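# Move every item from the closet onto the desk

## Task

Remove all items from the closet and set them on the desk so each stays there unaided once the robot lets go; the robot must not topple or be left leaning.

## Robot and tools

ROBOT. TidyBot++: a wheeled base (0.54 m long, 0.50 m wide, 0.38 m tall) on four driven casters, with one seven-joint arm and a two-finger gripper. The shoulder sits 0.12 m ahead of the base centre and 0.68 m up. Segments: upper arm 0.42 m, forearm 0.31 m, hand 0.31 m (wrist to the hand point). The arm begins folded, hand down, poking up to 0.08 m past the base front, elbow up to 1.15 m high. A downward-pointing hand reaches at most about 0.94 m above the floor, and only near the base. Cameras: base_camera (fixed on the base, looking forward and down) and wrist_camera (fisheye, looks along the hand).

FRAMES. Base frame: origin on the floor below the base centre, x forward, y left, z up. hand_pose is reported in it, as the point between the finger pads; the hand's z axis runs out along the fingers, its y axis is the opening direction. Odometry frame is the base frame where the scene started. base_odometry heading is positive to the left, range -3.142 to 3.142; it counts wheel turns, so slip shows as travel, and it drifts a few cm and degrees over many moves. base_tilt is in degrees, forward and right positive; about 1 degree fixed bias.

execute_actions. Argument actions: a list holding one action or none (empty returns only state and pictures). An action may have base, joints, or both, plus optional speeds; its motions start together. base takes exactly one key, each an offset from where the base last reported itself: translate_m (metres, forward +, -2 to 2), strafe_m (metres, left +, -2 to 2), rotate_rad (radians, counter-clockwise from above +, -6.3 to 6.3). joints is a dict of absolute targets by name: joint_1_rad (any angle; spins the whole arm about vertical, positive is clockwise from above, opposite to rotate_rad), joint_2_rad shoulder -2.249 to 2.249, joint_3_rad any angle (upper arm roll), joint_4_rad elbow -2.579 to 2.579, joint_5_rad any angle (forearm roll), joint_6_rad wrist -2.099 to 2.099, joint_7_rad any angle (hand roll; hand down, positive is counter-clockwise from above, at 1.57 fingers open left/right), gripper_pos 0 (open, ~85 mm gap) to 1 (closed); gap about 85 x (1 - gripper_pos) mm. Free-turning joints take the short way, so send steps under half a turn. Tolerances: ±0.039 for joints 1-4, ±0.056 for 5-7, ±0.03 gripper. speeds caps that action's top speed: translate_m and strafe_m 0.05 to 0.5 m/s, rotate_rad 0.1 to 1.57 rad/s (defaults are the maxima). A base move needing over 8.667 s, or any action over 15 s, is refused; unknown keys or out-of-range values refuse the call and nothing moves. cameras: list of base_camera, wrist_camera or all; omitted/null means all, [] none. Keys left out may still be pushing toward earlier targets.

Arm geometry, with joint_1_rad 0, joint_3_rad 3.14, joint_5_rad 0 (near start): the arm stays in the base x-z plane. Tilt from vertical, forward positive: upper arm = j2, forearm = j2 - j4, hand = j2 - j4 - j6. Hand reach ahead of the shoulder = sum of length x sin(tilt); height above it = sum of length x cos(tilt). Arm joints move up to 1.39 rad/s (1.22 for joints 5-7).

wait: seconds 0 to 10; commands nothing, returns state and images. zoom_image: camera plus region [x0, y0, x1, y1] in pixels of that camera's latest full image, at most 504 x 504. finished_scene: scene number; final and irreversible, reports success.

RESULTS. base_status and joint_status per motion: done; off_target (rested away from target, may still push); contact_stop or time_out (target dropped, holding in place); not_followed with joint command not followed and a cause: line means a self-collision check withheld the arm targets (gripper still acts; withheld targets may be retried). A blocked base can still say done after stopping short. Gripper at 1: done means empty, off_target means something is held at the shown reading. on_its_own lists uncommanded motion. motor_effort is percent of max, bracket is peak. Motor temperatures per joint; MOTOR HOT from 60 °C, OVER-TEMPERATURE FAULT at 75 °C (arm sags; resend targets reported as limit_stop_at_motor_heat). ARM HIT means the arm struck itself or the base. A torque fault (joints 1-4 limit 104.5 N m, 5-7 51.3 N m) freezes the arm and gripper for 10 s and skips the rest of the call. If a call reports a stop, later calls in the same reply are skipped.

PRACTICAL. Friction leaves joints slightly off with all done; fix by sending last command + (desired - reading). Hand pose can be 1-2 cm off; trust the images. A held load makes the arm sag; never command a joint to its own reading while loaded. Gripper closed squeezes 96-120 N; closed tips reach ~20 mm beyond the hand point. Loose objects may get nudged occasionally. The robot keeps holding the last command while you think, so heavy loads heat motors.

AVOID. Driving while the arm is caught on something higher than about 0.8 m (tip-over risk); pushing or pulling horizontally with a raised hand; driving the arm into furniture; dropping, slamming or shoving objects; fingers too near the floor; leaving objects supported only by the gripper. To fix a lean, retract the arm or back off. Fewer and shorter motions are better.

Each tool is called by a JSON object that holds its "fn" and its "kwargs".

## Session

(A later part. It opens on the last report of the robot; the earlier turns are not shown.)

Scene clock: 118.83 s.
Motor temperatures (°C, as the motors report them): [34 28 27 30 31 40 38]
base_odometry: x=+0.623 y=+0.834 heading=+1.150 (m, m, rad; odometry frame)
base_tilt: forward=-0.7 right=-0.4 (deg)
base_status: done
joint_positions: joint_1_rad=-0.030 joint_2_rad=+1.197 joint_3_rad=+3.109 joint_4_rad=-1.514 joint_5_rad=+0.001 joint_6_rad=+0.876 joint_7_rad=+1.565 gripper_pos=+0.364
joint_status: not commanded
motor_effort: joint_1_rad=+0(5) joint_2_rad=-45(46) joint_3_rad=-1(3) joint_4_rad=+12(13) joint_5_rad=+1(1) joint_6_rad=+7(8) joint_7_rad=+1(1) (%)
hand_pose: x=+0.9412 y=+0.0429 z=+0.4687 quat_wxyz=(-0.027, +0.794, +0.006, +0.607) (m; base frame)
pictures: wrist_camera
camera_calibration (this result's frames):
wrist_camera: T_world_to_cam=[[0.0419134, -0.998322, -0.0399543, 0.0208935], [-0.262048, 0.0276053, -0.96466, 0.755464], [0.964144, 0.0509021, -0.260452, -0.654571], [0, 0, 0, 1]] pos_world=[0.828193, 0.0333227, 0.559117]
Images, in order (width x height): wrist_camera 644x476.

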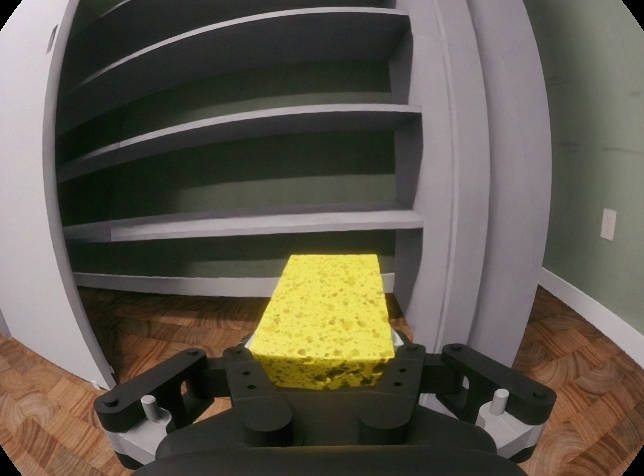

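Place on the free side (swing right).

{"fn": "execute_actions", "kwargs": {"actions": [{"base":{"translate_m":-1.91},"joints":{"joint_1_rad":2.75,"joint_2_rad":-0.32,"joint_4_rad":-1.78,"joint_6_rad":-0.39}}], "cameras": ["wrist_camera"]}}

{"fn": "execute_actions", "kwargs": {"actions": [{"joints":{"joint_4_rad":-1.895}}], "cameras": []}}

{"fn": "execute_actions", "kwargs": {"actions": [{"joints":{"gripper_pos":0}}], "cameras": []}}

{"fn": "execute_actions", "kwargs": {"actions": [{"joints":{"joint_2_rad":-0.6,"joint_6_rad":-0.6}}], "cameras": ["wrist_camera"]}}

Scene clock: 124.20 s.
Motor temperatures (°C, as the motors report them): [34 28 27 30 31 40 38]
base_odometry: x=-0.157 y=-0.910 heading=+1.150 (m, m, rad; odometry frame)
base_tilt: forward=-0.8 right=-0.4 (deg)
base_status: done
joint_positions: joint_1_rad=+2.735 joint_2_rad=-0.312 joint_3_rad=+3.109 joint_4_rad=-1.757 joint_5_rad=+0.001 joint_6_rad=-0.358 joint_7_rad=+1.565 gripper_pos=+0.365
joint_status: all done
motor_effort: joint_1_rad=-1(4) joint_2_rad=-11(47) joint_3_rad=+0(3) joint_4_rad=+22(21) joint_5_rad=+1(0) joint_6_rad=+7(9) joint_7_rad=+1(1) (%)
hand_pose: x=-0.3185 y=-0.2102 z=+1.0499 quat_wxyz=(+0.606, +0.171, -0.765, +0.132) (m; base frame)
pictures: wrist_camera
camera_calibration (this result's frames):
wrist_camera: T_world_to_cam=[[-0.423153, 0.906058, 0.000806951, 0.0537009], [0.207092, 0.0975843, -0.973443, 1.1664], [-0.882074, -0.411748, -0.22893, 0.00583251], [0, 0, 0, 1]] pos_world=[-0.213683, -0.160077, 1.13672]
Images, in order (width x height): wrist_camera 644x476.

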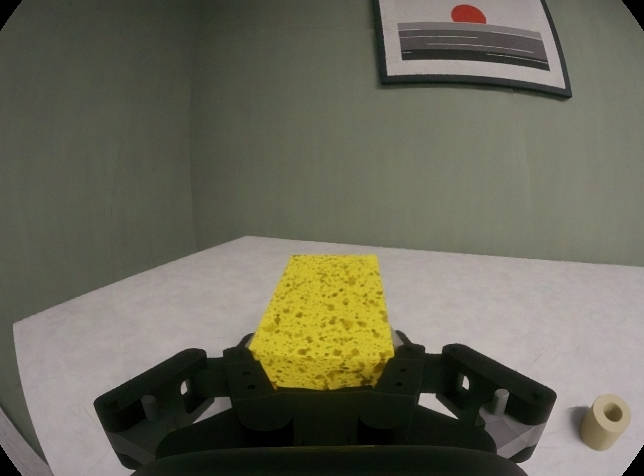

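Scene clock: 125.43 s.
Motor temperatures (°C, as the motors report them): [34 28 27 30 31 40 38]
base_odometry: x=-0.157 y=-0.910 heading=+1.150 (m, m, rad; odometry frame)
base_tilt: forward=-0.8 right=-0.3 (deg)
base_status: not commanded
joint_positions: joint_1_rad=+2.735 joint_2_rad=-0.317 joint_3_rad=+3.109 joint_4_rad=-1.883 joint_5_rad=+0.001 joint_6_rad=-0.359 joint_7_rad=+1.565 gripper_pos=+0.365
joint_status: all done
motor_effort: joint_1_rad=+0(0) joint_2_rad=-9(10) joint_3_rad=+0(0) joint_4_rad=+20(24) joint_5_rad=+1(1) joint_6_rad=+6(8) joint_7_rad=+2(2) (%)
hand_pose: x=-0.3093 y=-0.2051 z=+0.9751 quat_wxyz=(+0.558, +0.179, -0.801, +0.121) (m; base frame)
pictures: none
No camera images: the call's "cameras" was empty. Leave "cameras" out to get every camera's image.

Scene clock: 126.53 s.
Motor temperatures (°C, as the motors report them): [34 28 27 30 31 40 38]
base_odometry: x=-0.157 y=-0.910 heading=+1.150 (m, m, rad; odometry frame)
base_tilt: forward=-0.8 right=-0.4 (deg)
base_status: not commanded
joint_positions: joint_1_rad=+2.735 joint_2_rad=-0.318 joint_3_rad=+3.109 joint_4_rad=-1.883 joint_5_rad=+0.001 joint_6_rad=-0.359 joint_7_rad=+1.565 gripper_pos=+0.000
joint_status: all done
motor_effort: joint_1_rad=+0(0) joint_2_rad=-10(10) joint_3_rad=+0(0) joint_4_rad=+22(22) joint_5_rad=+1(1) joint_6_rad=+7(7) joint_7_rad=+1(2) (%)
hand_pose: x=-0.3090 y=-0.2050 z=+0.9750 quat_wxyz=(+0.558, +0.179, -0.801, +0.121) (m; base frame)
pictures: none
No camera images: the call's "cameras" was empty. Leave "cameras" out to get every camera's image.

Scene clock: 127.87 s.
Motor temperatures (°C, as the motors report them): [34 28 27 30 31 40 38]
base_odometry: x=-0.157 y=-0.910 heading=+1.150 (m, m, rad; odometry frame)
base_tilt: forward=-0.8 right=-0.4 (deg)
base_status: not commanded
joint_positions: joint_1_rad=+2.735 joint_2_rad=-0.602 joint_3_rad=+3.109 joint_4_rad=-1.883 joint_5_rad=+0.001 joint_6_rad=-0.566 joint_7_rad=+1.565 gripper_pos=+0.000
joint_status: all done
motor_effort: joint_1_rad=+0(1) joint_2_rad=-1(12) joint_3_rad=+0(0) joint_4_rad=+21(22) joint_5_rad=+1(1) joint_6_rad=+7(8) joint_7_rad=+2(1) (%)
hand_pose: x=-0.2066 y=-0.1593 z=+1.0327 quat_wxyz=(+0.590, +0.175, -0.779, +0.124) (m; base frame)
pictures: wrist_camera
camera_calibration (this result's frames):
wrist_camera: T_world_to_cam=[[-0.418861, 0.908003, 0.00926996, 0.0473179], [0.244016, 0.122386, -0.962018, 1.12126], [-0.87465, -0.400689, -0.27283, 0.170162], [0, 0, 0, 1]] pos_world=[-0.104955, -0.112009, 1.12466]
Images, in order (width x height): wrist_camera 644x476.

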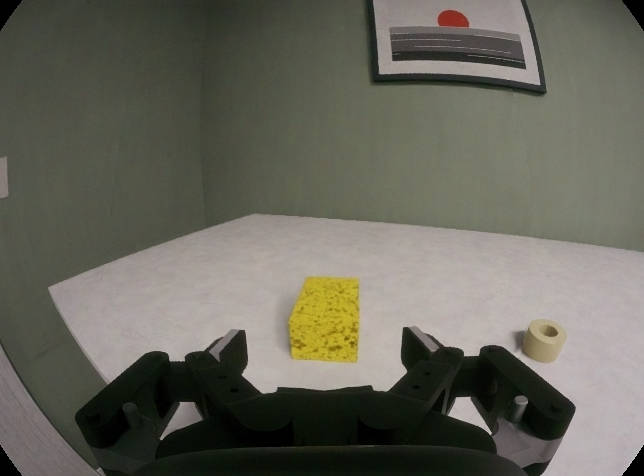

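{"fn": "finished_scene", "kwargs": {"scene": 1}}

The scene is finished: the task was done.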